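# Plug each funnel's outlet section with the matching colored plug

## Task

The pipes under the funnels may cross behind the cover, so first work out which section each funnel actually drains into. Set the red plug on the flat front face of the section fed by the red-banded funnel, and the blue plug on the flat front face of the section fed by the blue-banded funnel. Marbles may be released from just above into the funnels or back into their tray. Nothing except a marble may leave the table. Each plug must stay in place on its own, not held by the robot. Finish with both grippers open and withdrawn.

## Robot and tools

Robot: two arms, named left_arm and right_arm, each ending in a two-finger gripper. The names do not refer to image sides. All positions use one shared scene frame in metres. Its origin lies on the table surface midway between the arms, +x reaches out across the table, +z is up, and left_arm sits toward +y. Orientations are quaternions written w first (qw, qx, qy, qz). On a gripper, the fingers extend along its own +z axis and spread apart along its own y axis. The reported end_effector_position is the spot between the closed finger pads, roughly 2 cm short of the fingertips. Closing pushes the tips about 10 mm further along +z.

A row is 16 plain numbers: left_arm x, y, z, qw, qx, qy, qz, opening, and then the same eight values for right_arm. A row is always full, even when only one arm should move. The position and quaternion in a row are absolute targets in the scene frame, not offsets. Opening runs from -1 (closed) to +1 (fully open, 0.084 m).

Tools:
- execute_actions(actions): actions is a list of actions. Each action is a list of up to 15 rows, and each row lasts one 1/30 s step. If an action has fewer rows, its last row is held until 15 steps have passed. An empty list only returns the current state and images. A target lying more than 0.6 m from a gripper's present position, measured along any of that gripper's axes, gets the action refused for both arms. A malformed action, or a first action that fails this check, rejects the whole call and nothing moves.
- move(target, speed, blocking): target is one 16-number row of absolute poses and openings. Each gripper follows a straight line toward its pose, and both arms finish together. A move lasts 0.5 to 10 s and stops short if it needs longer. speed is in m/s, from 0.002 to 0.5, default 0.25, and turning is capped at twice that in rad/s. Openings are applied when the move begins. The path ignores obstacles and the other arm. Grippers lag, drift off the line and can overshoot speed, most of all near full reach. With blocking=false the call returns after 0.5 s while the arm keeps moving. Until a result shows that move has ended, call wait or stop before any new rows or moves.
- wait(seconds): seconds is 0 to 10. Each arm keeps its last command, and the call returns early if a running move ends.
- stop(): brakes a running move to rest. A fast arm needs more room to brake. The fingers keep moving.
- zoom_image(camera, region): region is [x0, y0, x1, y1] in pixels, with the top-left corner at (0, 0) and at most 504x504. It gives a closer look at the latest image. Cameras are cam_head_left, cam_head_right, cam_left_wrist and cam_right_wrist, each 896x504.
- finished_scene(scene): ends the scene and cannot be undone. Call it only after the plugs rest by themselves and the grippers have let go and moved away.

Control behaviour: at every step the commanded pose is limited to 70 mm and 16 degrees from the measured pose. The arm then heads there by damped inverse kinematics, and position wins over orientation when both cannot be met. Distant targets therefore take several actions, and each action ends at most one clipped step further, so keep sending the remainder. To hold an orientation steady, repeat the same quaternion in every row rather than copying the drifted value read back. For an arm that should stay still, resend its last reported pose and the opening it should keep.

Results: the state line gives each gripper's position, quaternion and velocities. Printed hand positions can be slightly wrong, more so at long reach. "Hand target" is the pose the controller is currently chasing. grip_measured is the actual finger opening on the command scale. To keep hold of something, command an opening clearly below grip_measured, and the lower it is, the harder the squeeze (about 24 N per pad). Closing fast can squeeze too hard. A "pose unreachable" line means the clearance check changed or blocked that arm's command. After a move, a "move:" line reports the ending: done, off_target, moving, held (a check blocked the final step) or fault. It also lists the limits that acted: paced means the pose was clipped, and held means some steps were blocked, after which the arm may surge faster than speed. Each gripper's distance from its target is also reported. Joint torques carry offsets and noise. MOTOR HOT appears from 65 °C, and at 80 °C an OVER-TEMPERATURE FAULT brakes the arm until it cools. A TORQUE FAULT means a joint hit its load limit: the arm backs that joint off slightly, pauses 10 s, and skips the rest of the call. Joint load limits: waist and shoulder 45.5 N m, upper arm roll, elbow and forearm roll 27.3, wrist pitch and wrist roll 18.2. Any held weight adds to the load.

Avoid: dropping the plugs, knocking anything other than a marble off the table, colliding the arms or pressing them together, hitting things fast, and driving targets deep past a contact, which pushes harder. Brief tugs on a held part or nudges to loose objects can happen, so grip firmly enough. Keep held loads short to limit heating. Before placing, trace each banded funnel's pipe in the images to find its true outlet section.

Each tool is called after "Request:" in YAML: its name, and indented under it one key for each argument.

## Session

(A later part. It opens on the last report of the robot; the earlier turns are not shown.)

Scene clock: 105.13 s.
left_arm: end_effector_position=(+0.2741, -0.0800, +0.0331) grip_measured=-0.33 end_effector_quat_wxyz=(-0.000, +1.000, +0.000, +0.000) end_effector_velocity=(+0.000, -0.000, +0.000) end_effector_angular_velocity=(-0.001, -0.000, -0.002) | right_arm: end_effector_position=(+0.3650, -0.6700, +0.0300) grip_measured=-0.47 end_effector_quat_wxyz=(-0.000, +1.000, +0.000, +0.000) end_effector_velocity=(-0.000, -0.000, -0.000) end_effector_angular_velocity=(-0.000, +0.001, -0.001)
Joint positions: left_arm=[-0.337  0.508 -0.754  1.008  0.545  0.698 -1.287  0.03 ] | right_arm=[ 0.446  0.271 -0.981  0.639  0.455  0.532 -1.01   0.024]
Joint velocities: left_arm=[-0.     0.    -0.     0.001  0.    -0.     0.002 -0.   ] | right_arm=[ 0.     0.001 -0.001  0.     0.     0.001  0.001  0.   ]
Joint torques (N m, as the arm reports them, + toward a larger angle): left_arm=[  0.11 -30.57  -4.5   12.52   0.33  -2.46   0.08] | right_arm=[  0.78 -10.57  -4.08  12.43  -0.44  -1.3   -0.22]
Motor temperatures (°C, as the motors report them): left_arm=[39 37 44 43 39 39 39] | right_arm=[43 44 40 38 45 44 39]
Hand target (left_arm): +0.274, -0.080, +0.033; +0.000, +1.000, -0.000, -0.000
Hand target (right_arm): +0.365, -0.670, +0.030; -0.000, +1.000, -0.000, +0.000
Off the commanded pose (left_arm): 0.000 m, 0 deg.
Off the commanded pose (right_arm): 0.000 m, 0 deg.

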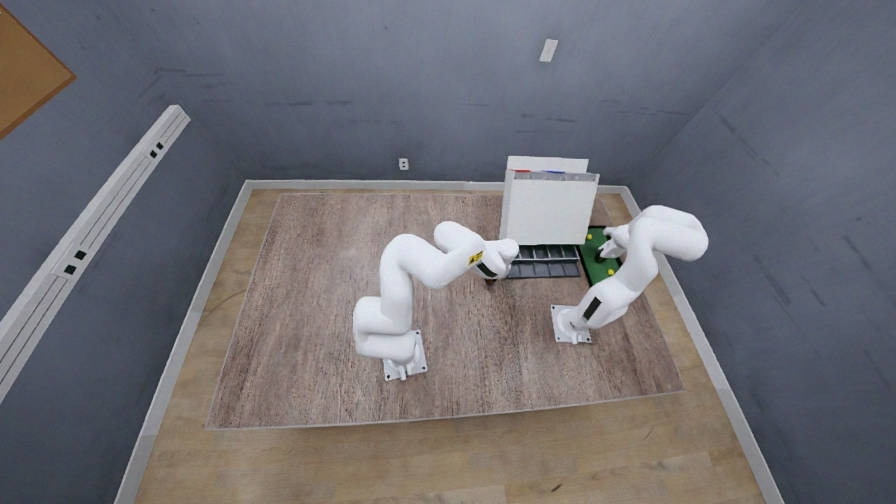

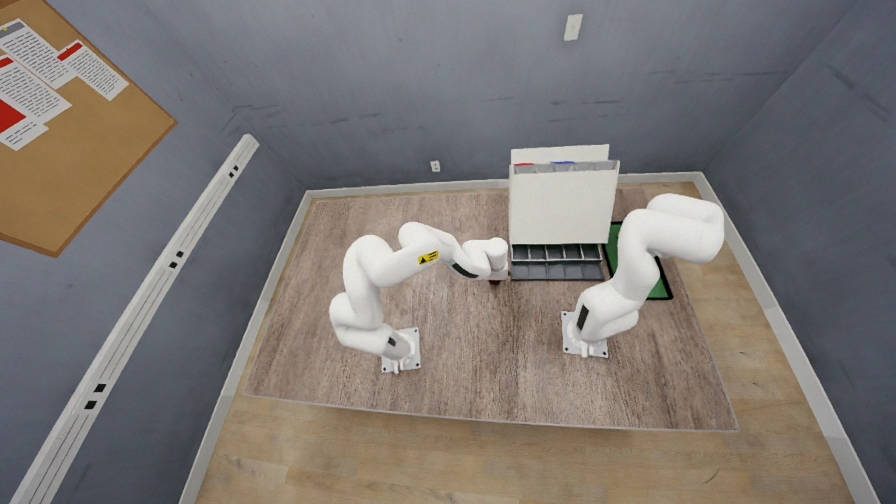

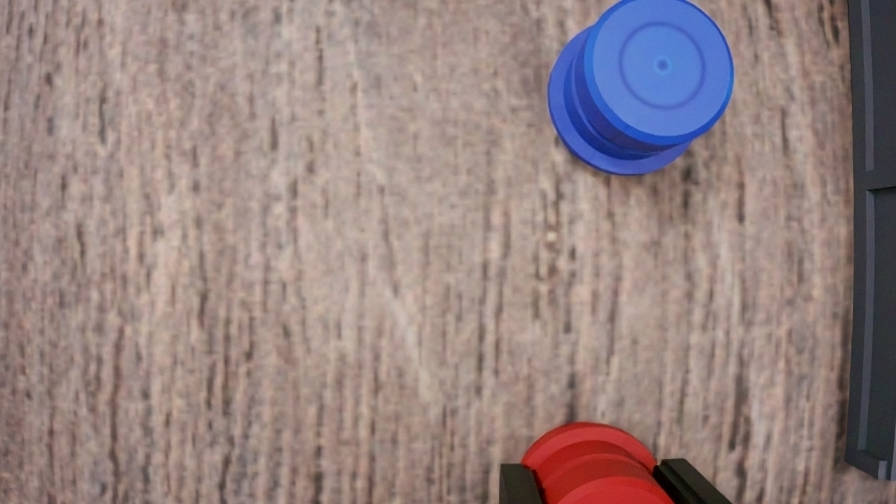

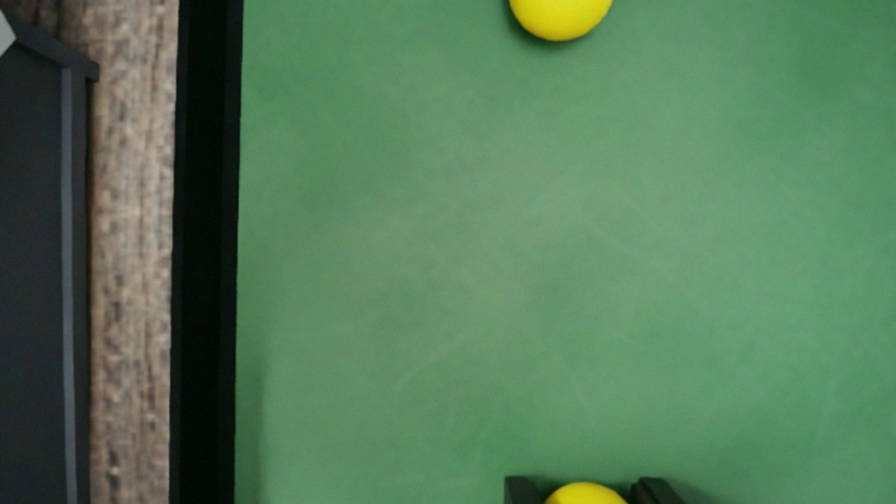

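Request:
move:
  target: [0.26,-0.04,0.10,0,1,0,0,-0.7, 0.40,-0.64,0.40,0,1,0,0,-0.8]
  speed: 0.4

Request:
move:
  target: [0.26,-0.04,0.10,0,1,0,0,-0.7, 0.53,-0.29,0.46,0,1,0,0,-0.8]
  speed: 0.4

Scene clock: 136.30 s.
left_arm: end_effector_position=(+0.2600, -0.0403, +0.1003) grip_measured=-0.33 end_effector_quat_wxyz=(+0.000, +1.000, +0.000, -0.000) end_effector_velocity=(-0.001, +0.000, -0.000) end_effector_angular_velocity=(+0.001, +0.000, -0.003) | right_arm: end_effector_position=(+0.4009, -0.6401, +0.3994) grip_measured=-0.47 end_effector_quat_wxyz=(+0.001, +1.000, +0.000, -0.001) end_effector_velocity=(+0.000, +0.000, +0.003) end_effector_angular_velocity=(+0.001, -0.001, -0.001)
Joint positions: left_arm=[-0.128  0.198 -0.93   0.866  0.229  0.759 -1.044  0.03 ] | right_arm=[ 0.55  -0.331 -0.814  1.399 -0.241  1.63  -0.344  0.024]
Joint velocities: left_arm=[-0.001 -0.     0.001 -0.001  0.001  0.     0.001 -0.   ] | right_arm=[ 0.002  0.003 -0.001  0.01   0.003  0.007 -0.    -0.   ]
Joint torques (N m, as the arm reports them, + toward a larger angle): left_arm=[ -0.09 -20.69  -2.15  14.45   0.5   -2.19   0.02] | right_arm=[ 0.78 -4.27  5.07 16.14 -0.22 -1.75  0.07]
Motor temperatures (°C, as the motors report them): left_arm=[39 37 44 43 39 39 39] | right_arm=[43 44 40 38 45 44 39]
Hand target (left_arm): +0.260, -0.040, +0.100; +0.000, +1.000, +0.000, -0.000
Hand target (right_arm): +0.401, -0.640, +0.400; +0.001, +1.000, +0.000, -0.001
Off the commanded pose (left_arm): 0.000 m, 0 deg.
Off the commanded pose (right_arm): 0.001 m, 0 deg.
move: done; limits=paced

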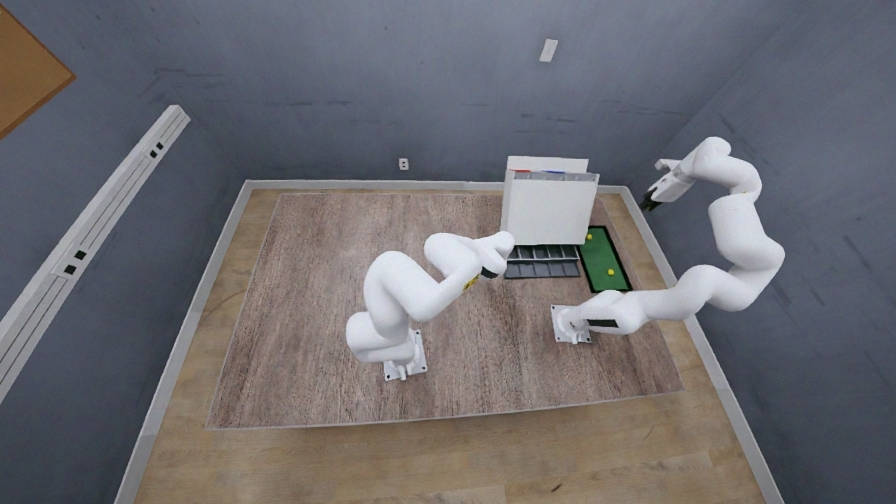

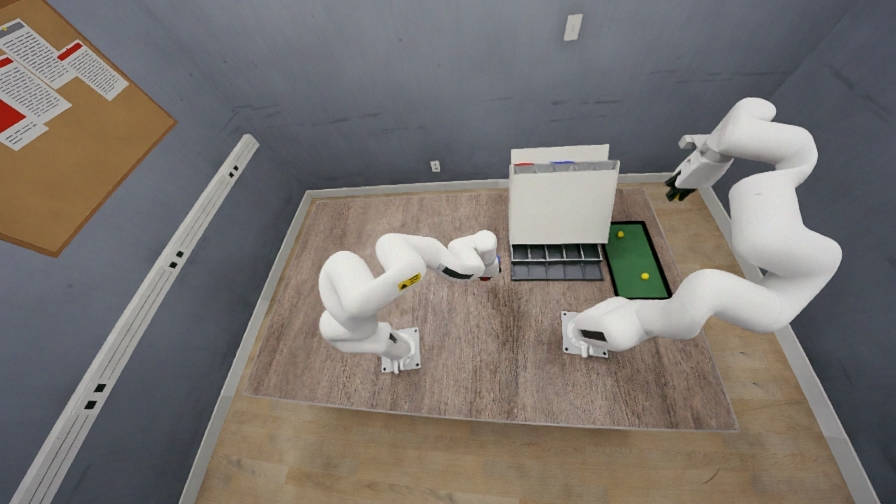

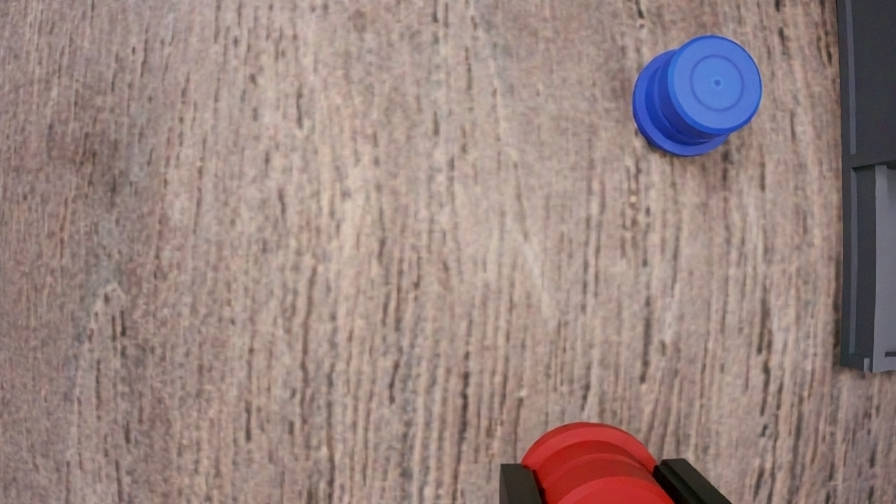

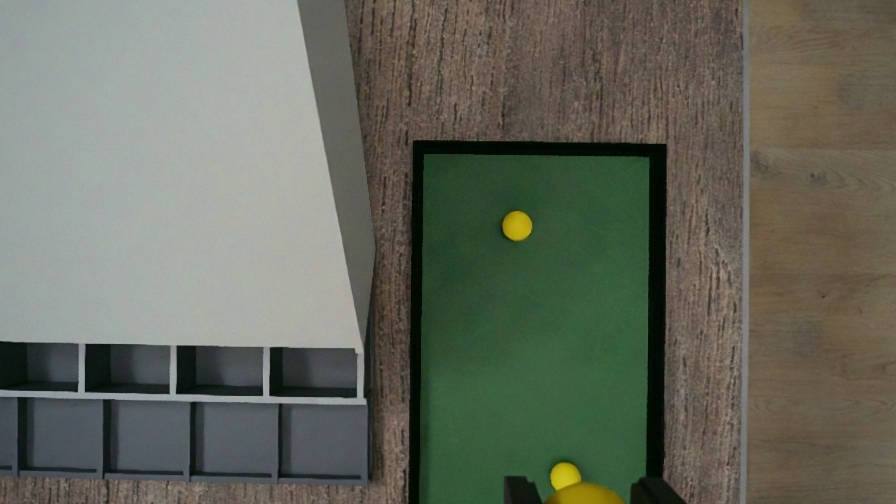

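Scene clock: 138.13 s.
left_arm: end_effector_position=(+0.2600, -0.0400, +0.1000) grip_measured=-0.33 end_effector_quat_wxyz=(-0.000, +1.000, +0.000, -0.000) end_effector_velocity=(+0.001, -0.000, +0.000) end_effector_angular_velocity=(-0.001, -0.000, +0.000) | right_arm: end_effector_position=(+0.5294, -0.2907, +0.4594) grip_measured=-0.47 end_effector_quat_wxyz=(+0.001, +1.000, -0.000, +0.001) end_effector_velocity=(+0.001, +0.002, +0.002) end_effector_angular_velocity=(-0.001, +0.015, +0.001)
Joint positions: left_arm=[-0.129  0.198 -0.929  0.865  0.231  0.759 -1.045  0.03 ] | right_arm=[ 0.752  0.2   -0.482  2.021  0.093  1.84   0.21   0.024]
Joint velocities: left_arm=[ 0.001  0.     0.     0.001 -0.    -0.001  0.001 -0.   ] | right_arm=[-0.013  0.034 -0.002  0.051  0.019  0.036 -0.007  0.   ]
Joint torques (N m, as the arm reports them, + toward a larger angle): left_arm=[ -0.07 -21.01  -1.86  14.32   0.01  -2.5    0.19] | right_arm=[  0.62 -17.55  -1.81  14.89  -0.48  -1.53  -0.28]
Motor temperatures (°C, as the motors report them): left_arm=[39 37 44 43 39 39 39] | right_arm=[43 44 40 38 45 44 39]
Hand target (left_arm): +0.260, -0.040, +0.100; -0.000, +1.000, +0.000, -0.000
Hand target (right_arm): +0.530, -0.290, +0.459; +0.002, +1.000, -0.000, +0.000
Off the commanded pose (left_arm): 0.000 m, 0 deg.
Off the commanded pose (right_arm): 0.001 m, 0 deg.
move: done; limits=paced

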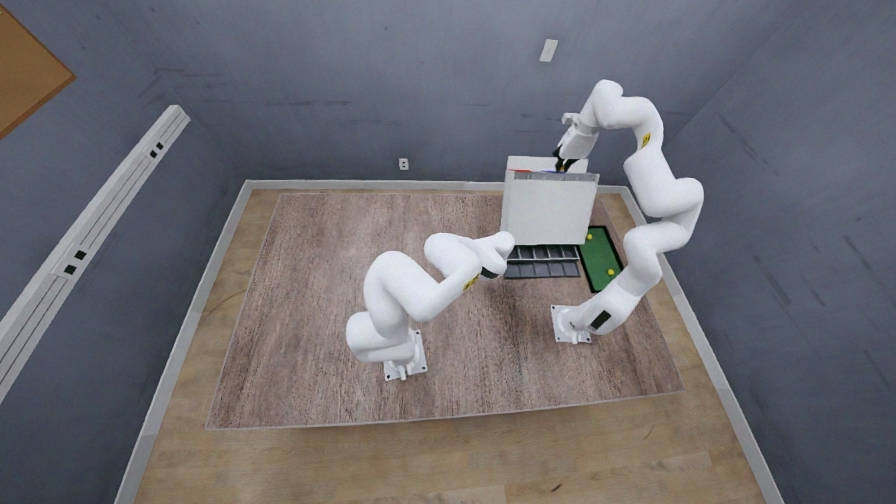

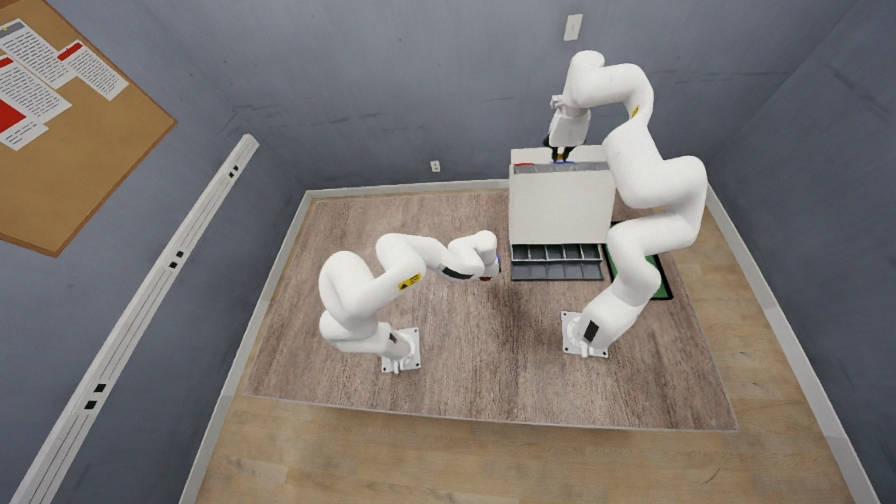

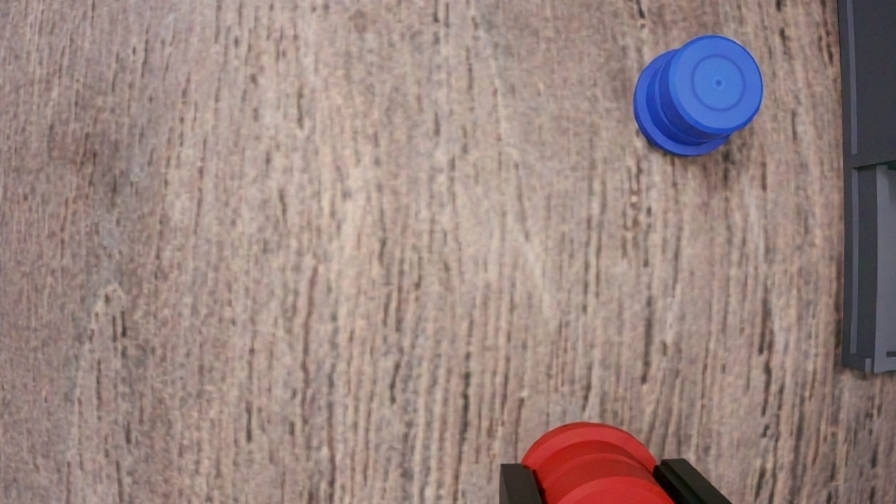

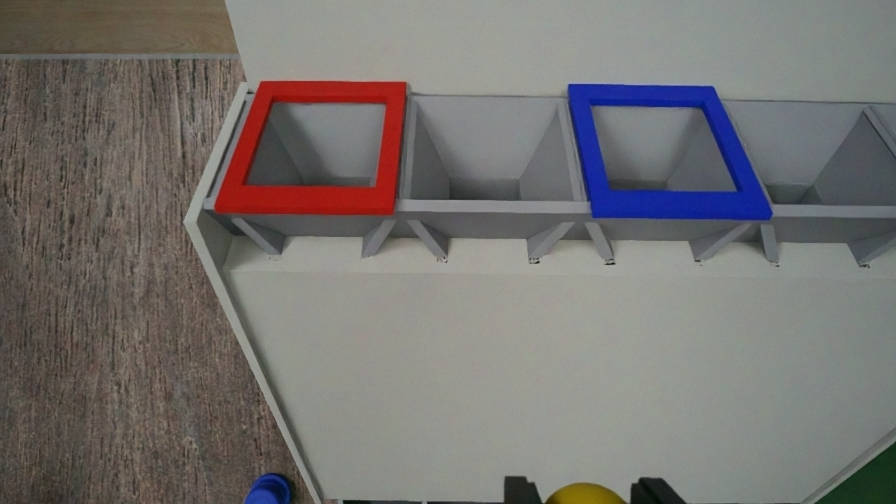

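Request:
move:
  target: [0.26,-0.04,0.10,0,1,0,0,-0.7, 0.645,-0.206,0.385,0,0.976,0,0.216,-0.8]
  speed: 0.25

Scene clock: 149.97 s.
left_arm: end_effector_position=(+0.2600, -0.0400, +0.1000) grip_measured=-0.33 end_effector_quat_wxyz=(+0.000, +1.000, +0.000, +0.000) end_effector_velocity=(+0.000, -0.000, +0.000) end_effector_angular_velocity=(-0.001, -0.000, +0.001) | right_arm: end_effector_position=(+0.6447, -0.2064, +0.3846) grip_measured=-0.47 end_effector_quat_wxyz=(+0.000, +0.976, -0.000, +0.216) end_effector_velocity=(+0.001, +0.002, -0.002) end_effector_angular_velocity=(-0.002, -0.004, +0.002)
Joint positions: left_arm=[-0.129  0.198 -0.929  0.865  0.231  0.759 -1.045  0.03 ] | right_arm=[ 0.874  0.215 -0.433  1.659 -0.076  1.057  0.399  0.024]
Joint velocities: left_arm=[-0.     0.     0.     0.001  0.    -0.    -0.001  0.   ] | right_arm=[ 0.002  0.004  0.001 -0.004 -0.003 -0.011  0.003 -0.   ]
Joint torques (N m, as the arm reports them, + toward a larger angle): left_arm=[  0.45 -20.44  -2.04  13.94   0.14  -2.39   0.2 ] | right_arm=[  0.88 -20.59  -2.06  17.95  -0.53  -2.3   -0.15]
Motor temperatures (°C, as the motors report them): left_arm=[39 37 44 43 39 39 39] | right_arm=[43 44 40 38 45 44 39]
Hand target (left_arm): +0.260, -0.040, +0.100; -0.000, +1.000, -0.000, +0.000
Hand target (right_arm): +0.645, -0.206, +0.384; +0.001, +0.976, -0.000, +0.216
Off the commanded pose (left_arm): 0.000 m, 0 deg.
Off the commanded pose (right_arm): 0.001 m, 0 deg.
move: done

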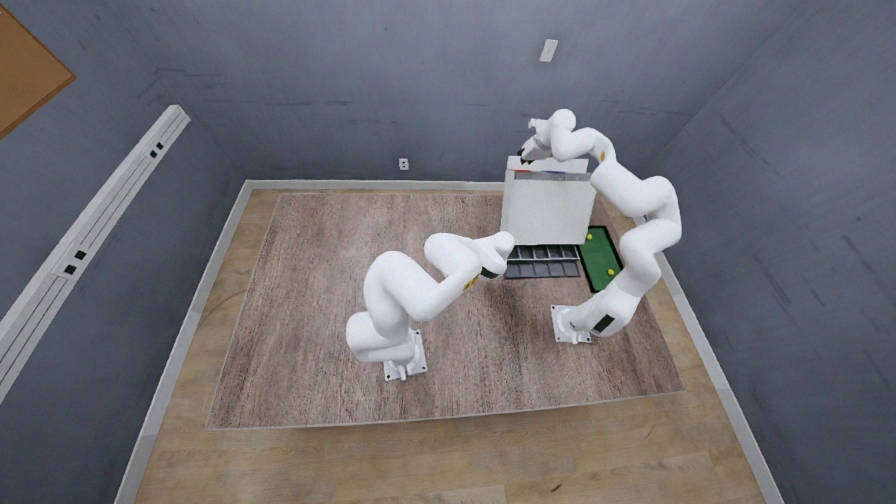

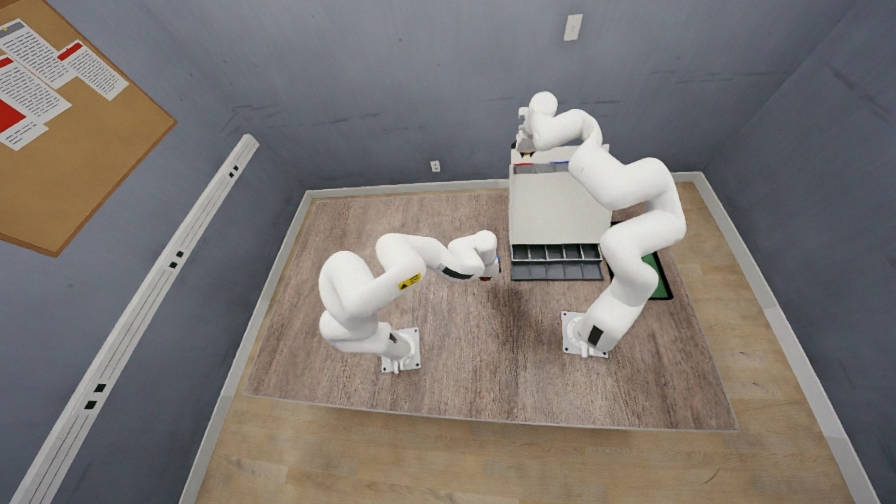

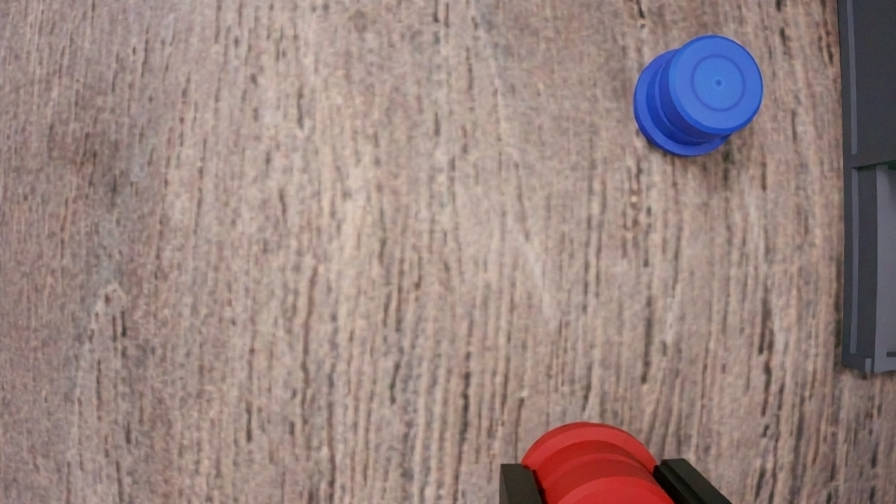

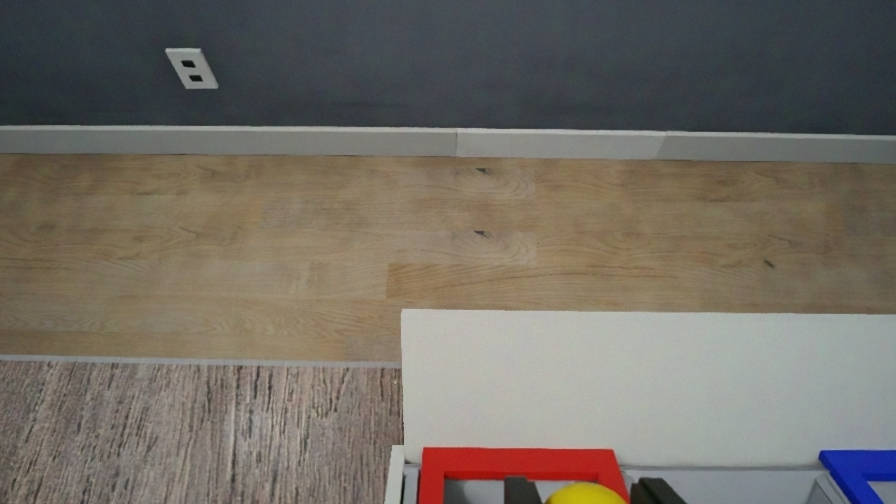

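Request:
execute_actions:
  actions:
    - [[0.26,-0.04,0.10,0,1,0,0,-0.7, 0.645,-0.205,0.38,0,0.976,0,0.216,-0.8],[0.26,-0.04,0.10,0,1,0,0,-0.7, 0.645,-0.204,0.375,0,0.976,0,0.216,-0.8],[0.26,-0.04,0.10,0,1,0,0,-0.7, 0.645,-0.204,0.37,0,0.976,0,0.216,-0.8],[0.26,-0.04,0.10,0,1,0,0,-0.7, 0.645,-0.204,0.37,0,0.976,0,0.216,-0.8],[0.26,-0.04,0.10,0,1,0,0,-0.7, 0.645,-0.204,0.37,0,0.976,0,0.216,-0.8],[0.26,-0.04,0.10,0,1,0,0,-0.7, 0.645,-0.204,0.37,0,0.976,0,0.216,-0.8],[0.26,-0.04,0.10,0,1,0,0,-0.7, 0.645,-0.204,0.37,0,0.976,0,0.216,-0.8],[0.26,-0.04,0.10,0,1,0,0,-0.7, 0.645,-0.204,0.37,0,0.976,0,0.216,-0.8],[0.26,-0.04,0.10,0,1,0,0,-0.7, 0.645,-0.204,0.37,0,0.976,0,0.216,0]]

Request:
move:
  target: [0.26,-0.04,0.10,0,1,0,0,-0.7, 0.50,-0.66,0.42,0,1,0,0,0]
  speed: 0.4

Scene clock: 162.87 s.
left_arm: end_effector_position=(+0.2600, -0.0400, +0.1000) grip_measured=-0.33 end_effector_quat_wxyz=(-0.000, +1.000, -0.000, -0.000) end_effector_velocity=(+0.000, -0.000, +0.000) end_effector_angular_velocity=(-0.001, -0.000, +0.002) | right_arm: end_effector_position=(+0.6450, -0.2042, +0.3707) grip_measured=-0.02 end_effector_quat_wxyz=(-0.000, +0.976, -0.000, +0.216) end_effector_velocity=(+0.000, -0.000, -0.003) end_effector_angular_velocity=(+0.001, -0.002, -0.001)
Joint positions: left_arm=[-0.129  0.198 -0.929  0.865  0.231  0.759 -1.045  0.03 ] | right_arm=[ 0.878  0.214 -0.431  1.618 -0.08   1.017  0.409  0.043]
Joint velocities: left_arm=[ 0.    -0.     0.001  0.    -0.001 -0.001 -0.001 -0.   ] | right_arm=[ 0.001 -0.001 -0.001 -0.011 -0.001 -0.012  0.003  0.01 ]
Joint torques (N m, as the arm reports them, + toward a larger angle): left_arm=[  0.15 -20.51  -2.15  14.46   0.23  -2.46  -0.03] | right_arm=[  1.43 -19.31  -2.26  18.01  -1.25  -2.56   0.14]
Motor temperatures (°C, as the motors report them): left_arm=[39 37 44 43 39 39 39] | right_arm=[43 44 40 38 45 44 39]
Hand target (left_arm): +0.260, -0.040, +0.100; -0.000, +1.000, +0.000, +0.000
Hand target (right_arm): +0.645, -0.204, +0.370; +0.000, +0.976, +0.000, +0.216
Off the commanded pose (left_arm): 0.000 m, 0 deg.
Off the commanded pose (right_arm): 0.001 m, 0 deg.

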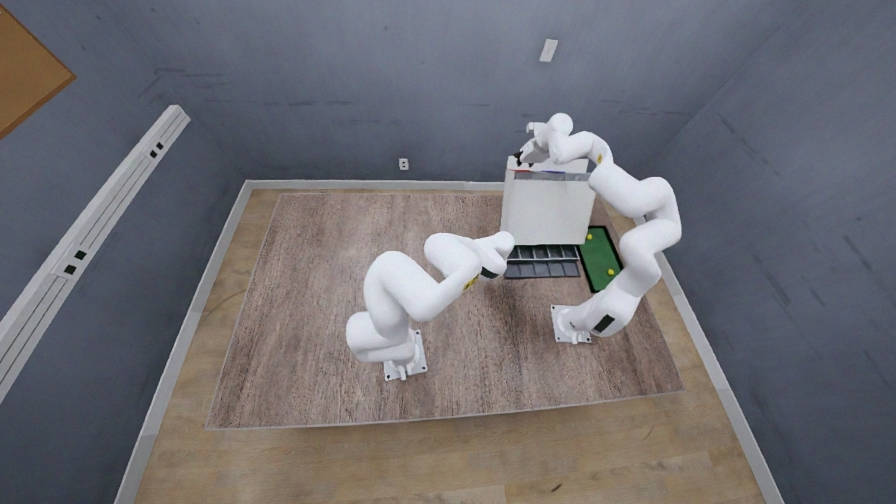

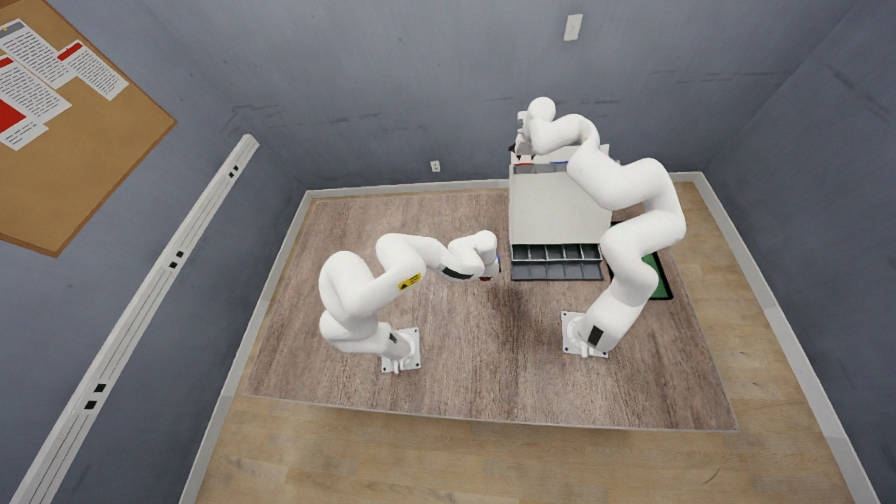

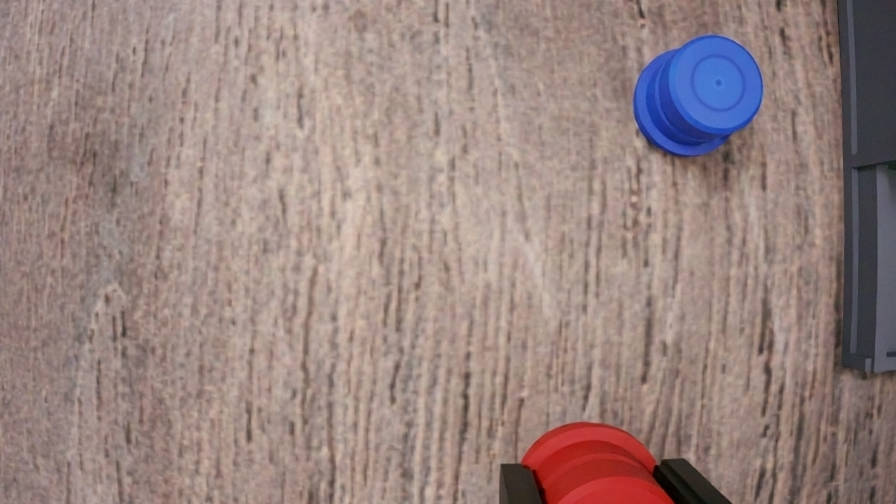

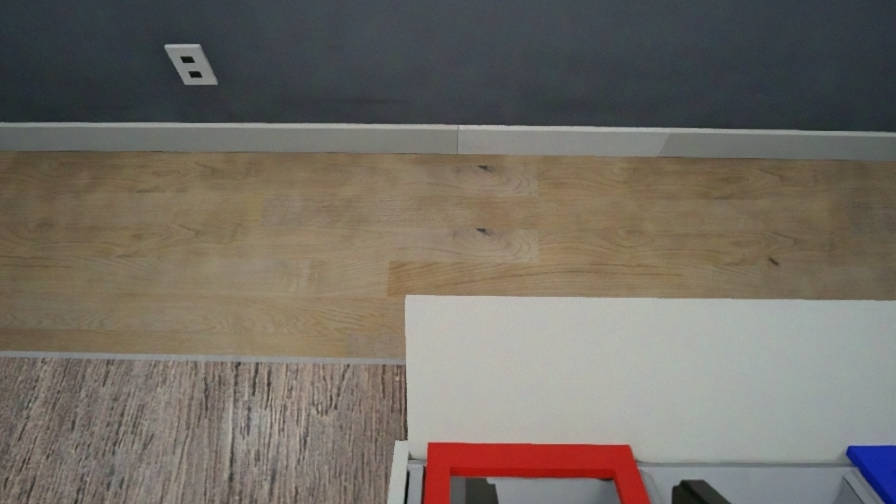

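Scene clock: 165.07 s.
left_arm: end_effector_position=(+0.2600, -0.0399, +0.0999) grip_measured=-0.33 end_effector_quat_wxyz=(-0.000, +1.000, +0.000, -0.000) end_effector_velocity=(+0.001, +0.008, -0.006) end_effector_angular_velocity=(+0.011, +0.009, +0.010) | right_arm: end_effector_position=(+0.5007, -0.6590, +0.4210) grip_measured=-0.01 end_effector_quat_wxyz=(-0.002, +1.000, +0.000, +0.000) end_effector_velocity=(-0.000, -0.001, +0.000) end_effector_angular_velocity=(+0.007, +0.009, +0.000)
Joint positions: left_arm=[-0.129  0.198 -0.929  0.865  0.231  0.759 -1.045  0.03 ] | right_arm=[ 0.314  0.237 -0.88   1.882  0.189  1.73  -0.617  0.044]
Joint velocities: left_arm=[ 0.003  0.005  0.012 -0.012  0.004 -0.001 -0.    -0.001] | right_arm=[-0.019  0.02  -0.     0.024  0.016  0.022 -0.012  0.   ]
Joint torques (N m, as the arm reports them, + toward a larger angle): left_arm=[  0.04 -21.51  -2.76  14.69   0.39  -2.38   0.31] | right_arm=[  0.39 -15.68  -3.61  15.69  -0.39  -1.74  -0.29]
Motor temperatures (°C, as the motors report them): left_arm=[39 37 44 43 39 39 39] | right_arm=[43 44 40 38 45 44 39]
Hand target (left_arm): +0.260, -0.040, +0.100; +0.000, +1.000, +0.000, -0.000
Hand target (right_arm): +0.501, -0.659, +0.421; -0.003, +1.000, +0.000, -0.000
Off the commanded pose (left_arm): 0.000 m, 0 deg.
Off the commanded pose (right_arm): 0.002 m, 0 deg.
move: done; limits=paced

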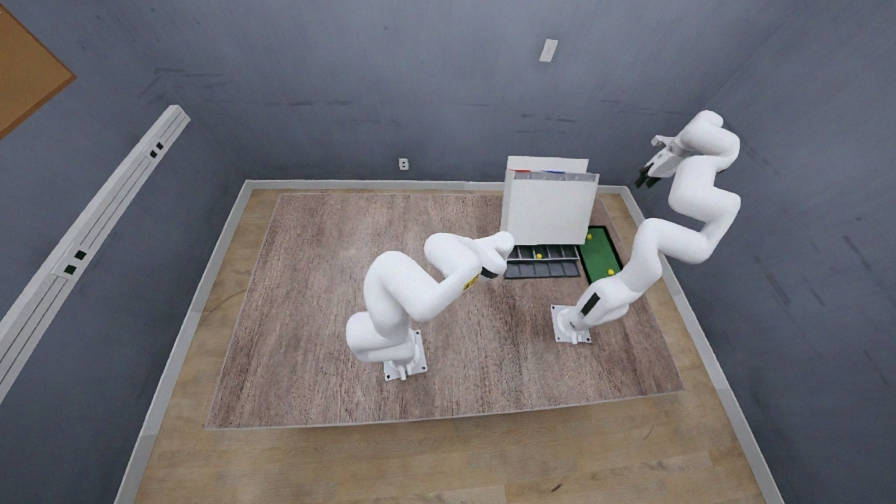

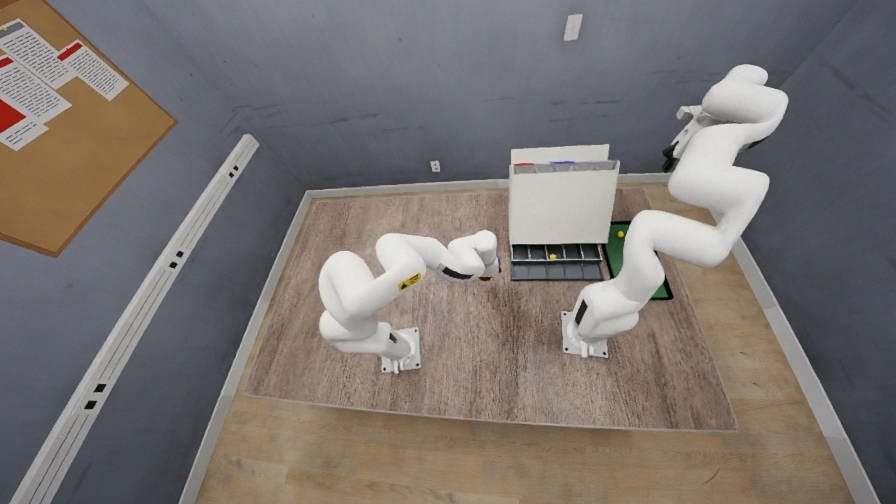

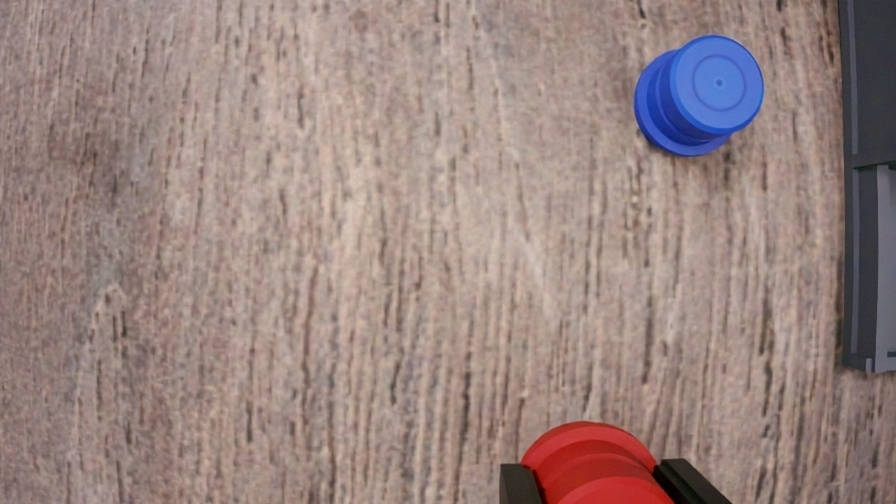

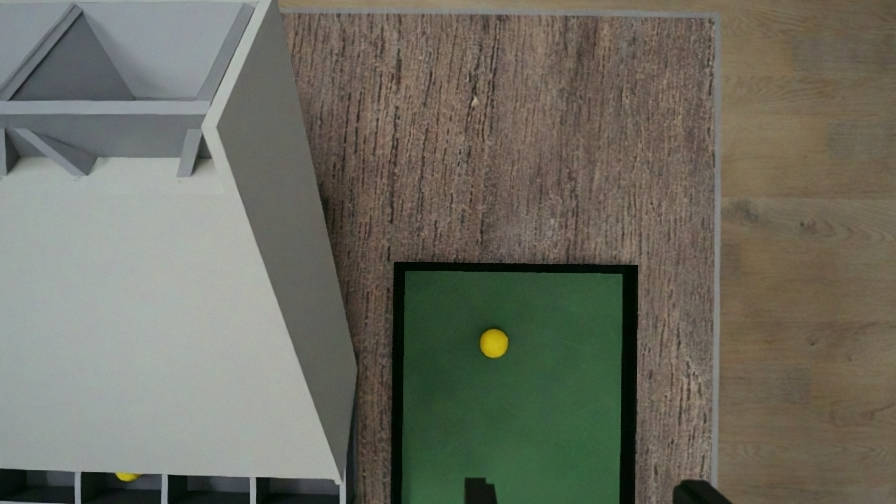

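Request:
move:
  target: [0.20,-0.20,0.06,0,1,0,0,-0.8, 0.493,-0.666,0.07,0,1,0,0,0]
  speed: 0.4

Request:
move:
  target: [0.20,-0.20,0.034,0,1,0,0,-0.8, 0.493,-0.666,0.03,0,1,0,0,0]
  speed: 0.1

Scene clock: 190.13 s.
left_arm: end_effector_position=(+0.2009, -0.1999, +0.0594) grip_measured=-0.33 end_effector_quat_wxyz=(-0.001, +1.000, -0.000, +0.001) end_effector_velocity=(+0.000, +0.000, -0.000) end_effector_angular_velocity=(+0.001, -0.000, +0.003) | right_arm: end_effector_position=(+0.4918, -0.6661, +0.0706) grip_measured=-0.01 end_effector_quat_wxyz=(+0.000, +1.000, -0.000, +0.000) end_effector_velocity=(+0.001, +0.000, -0.003) end_effector_angular_velocity=(+0.004, +0.001, +0.001)
Joint positions: left_arm=[-0.625  0.663 -0.796  1.301  0.601  0.897 -1.534  0.03 ] | right_arm=[ 0.306  0.424 -0.756  1.044  0.418  0.77  -0.805  0.044]
Joint velocities: left_arm=[-0.001  0.001  0.001  0.002  0.001  0.002 -0.003 -0.   ] | right_arm=[-0.008  0.008  0.007  0.004  0.009  0.001 -0.007  0.   ]
Joint torques (N m, as the arm reports them, + toward a larger angle): left_arm=[ -0.13 -36.74  -6.32  13.29   0.1   -2.45  -0.05] | right_arm=[  1.39 -17.57  -6.36  14.67  -0.38  -1.53   0.02]
Motor temperatures (°C, as the motors report them): left_arm=[39 37 44 43 39 39 39] | right_arm=[43 44 40 38 45 44 39]
Hand target (left_arm): +0.201, -0.200, +0.059; -0.001, +1.000, -0.000, +0.001
Hand target (right_arm): +0.492, -0.666, +0.070; -0.000, +1.000, -0.000, +0.000
Off the commanded pose (left_arm): 0.001 m, 0 deg.
Off the commanded pose (right_arm): 0.001 m, 0 deg.
move: done; limits=paced

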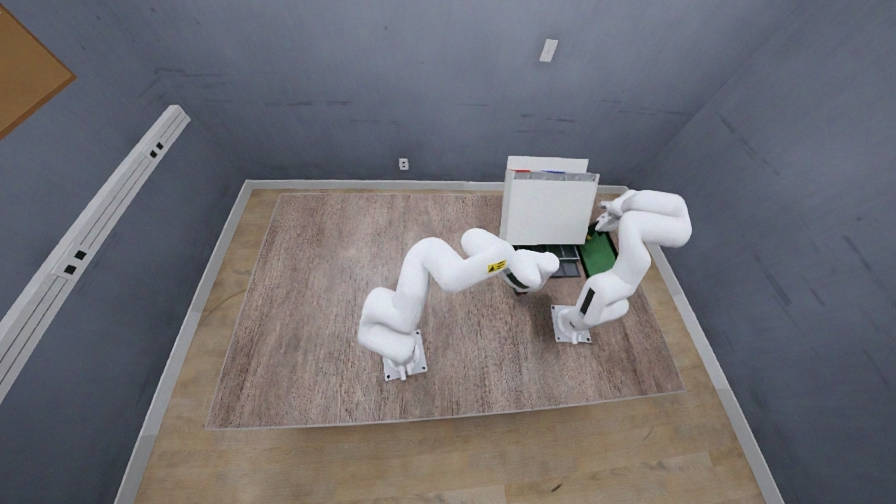

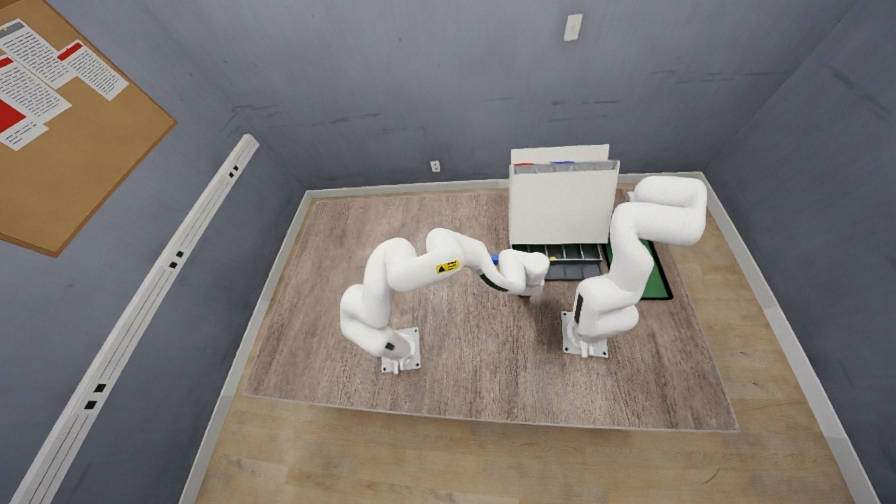

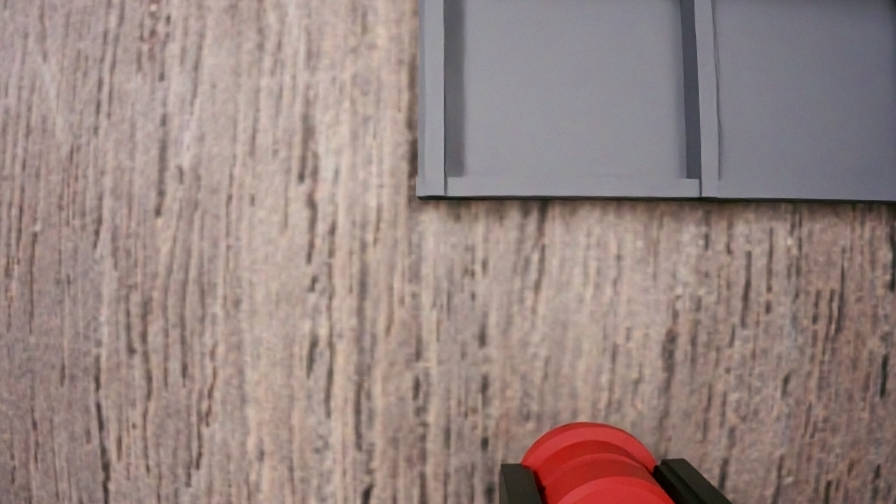

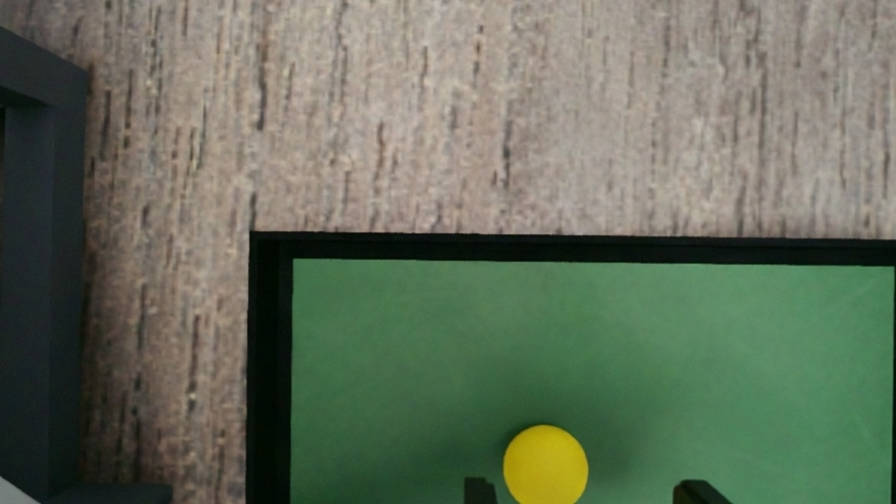

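Scene clock: 191.07 s.
left_arm: end_effector_position=(+0.2000, -0.2000, +0.0343) grip_measured=-0.33 end_effector_quat_wxyz=(+0.000, +1.000, -0.000, +0.000) end_effector_velocity=(+0.000, +0.001, -0.002) end_effector_angular_velocity=(+0.001, +0.001, +0.000) | right_arm: end_effector_position=(+0.4930, -0.6661, +0.0304) grip_measured=-0.01 end_effector_quat_wxyz=(+0.000, +1.000, -0.000, +0.000) end_effector_velocity=(-0.000, +0.001, -0.003) end_effector_angular_velocity=(+0.002, +0.002, +0.000)
Joint positions: left_arm=[-0.647  0.707 -0.762  1.294  0.64   0.85  -1.558  0.03 ] | right_arm=[ 0.256  0.517 -0.69   1.042  0.514  0.695 -0.869  0.044]
Joint velocities: left_arm=[-0.001  0.003  0.003 -0.001  0.002 -0.002 -0.001 -0.   ] | right_arm=[-0.004  0.007  0.006  0.001  0.006 -0.003 -0.004 -0.   ]
Joint torques (N m, as the arm reports them, + toward a larger angle): left_arm=[  0.   -37.49  -6.88  12.64   0.48  -2.65   0.14] | right_arm=[  1.68 -19.41  -7.21  13.41   0.08  -1.5   -0.27]
Motor temperatures (°C, as the motors report them): left_arm=[39 37 44 43 39 39 39] | right_arm=[43 44 40 38 45 44 39]
Hand target (left_arm): +0.200, -0.200, +0.034; -0.000, +1.000, -0.000, +0.000
Hand target (right_arm): +0.493, -0.666, +0.030; -0.000, +1.000, -0.000, +0.000
Off the commanded pose (left_arm): 0.000 m, 0 deg.
Off the commanded pose (right_arm): 0.000 m, 0 deg.
move: done

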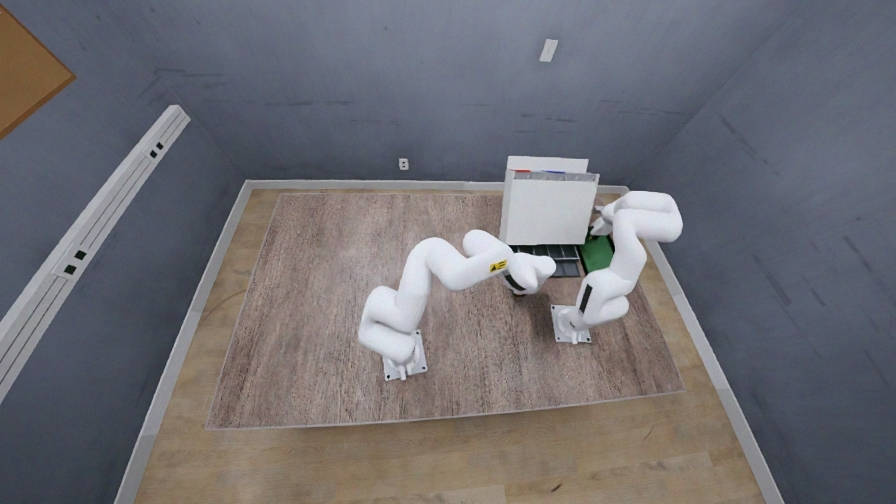

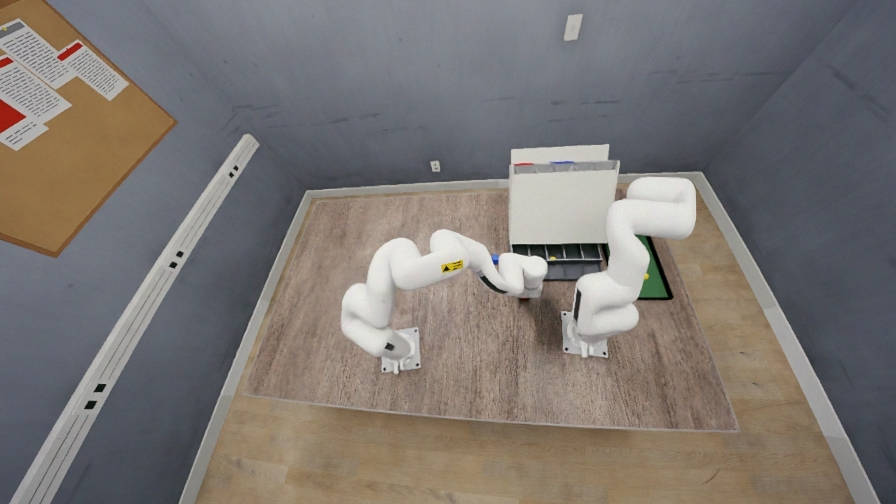

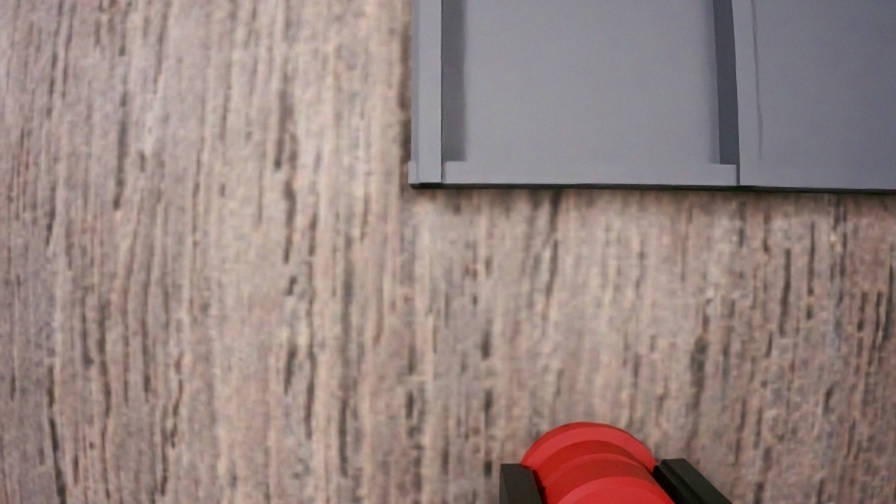

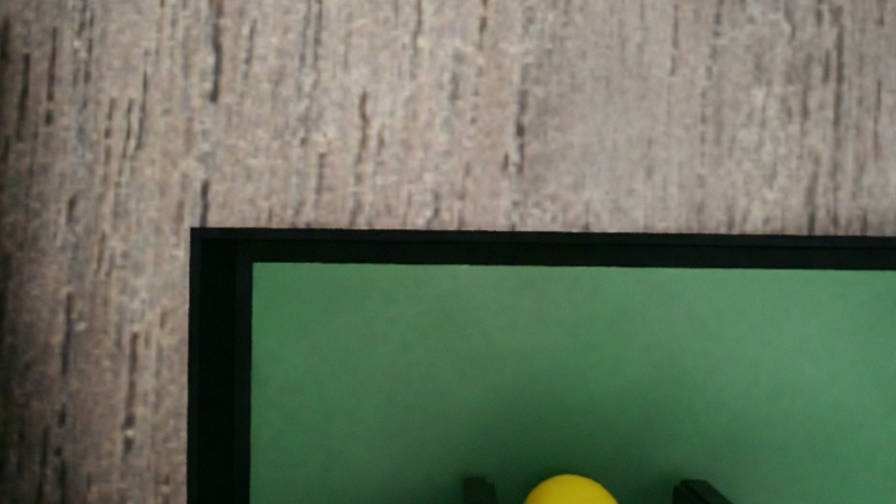

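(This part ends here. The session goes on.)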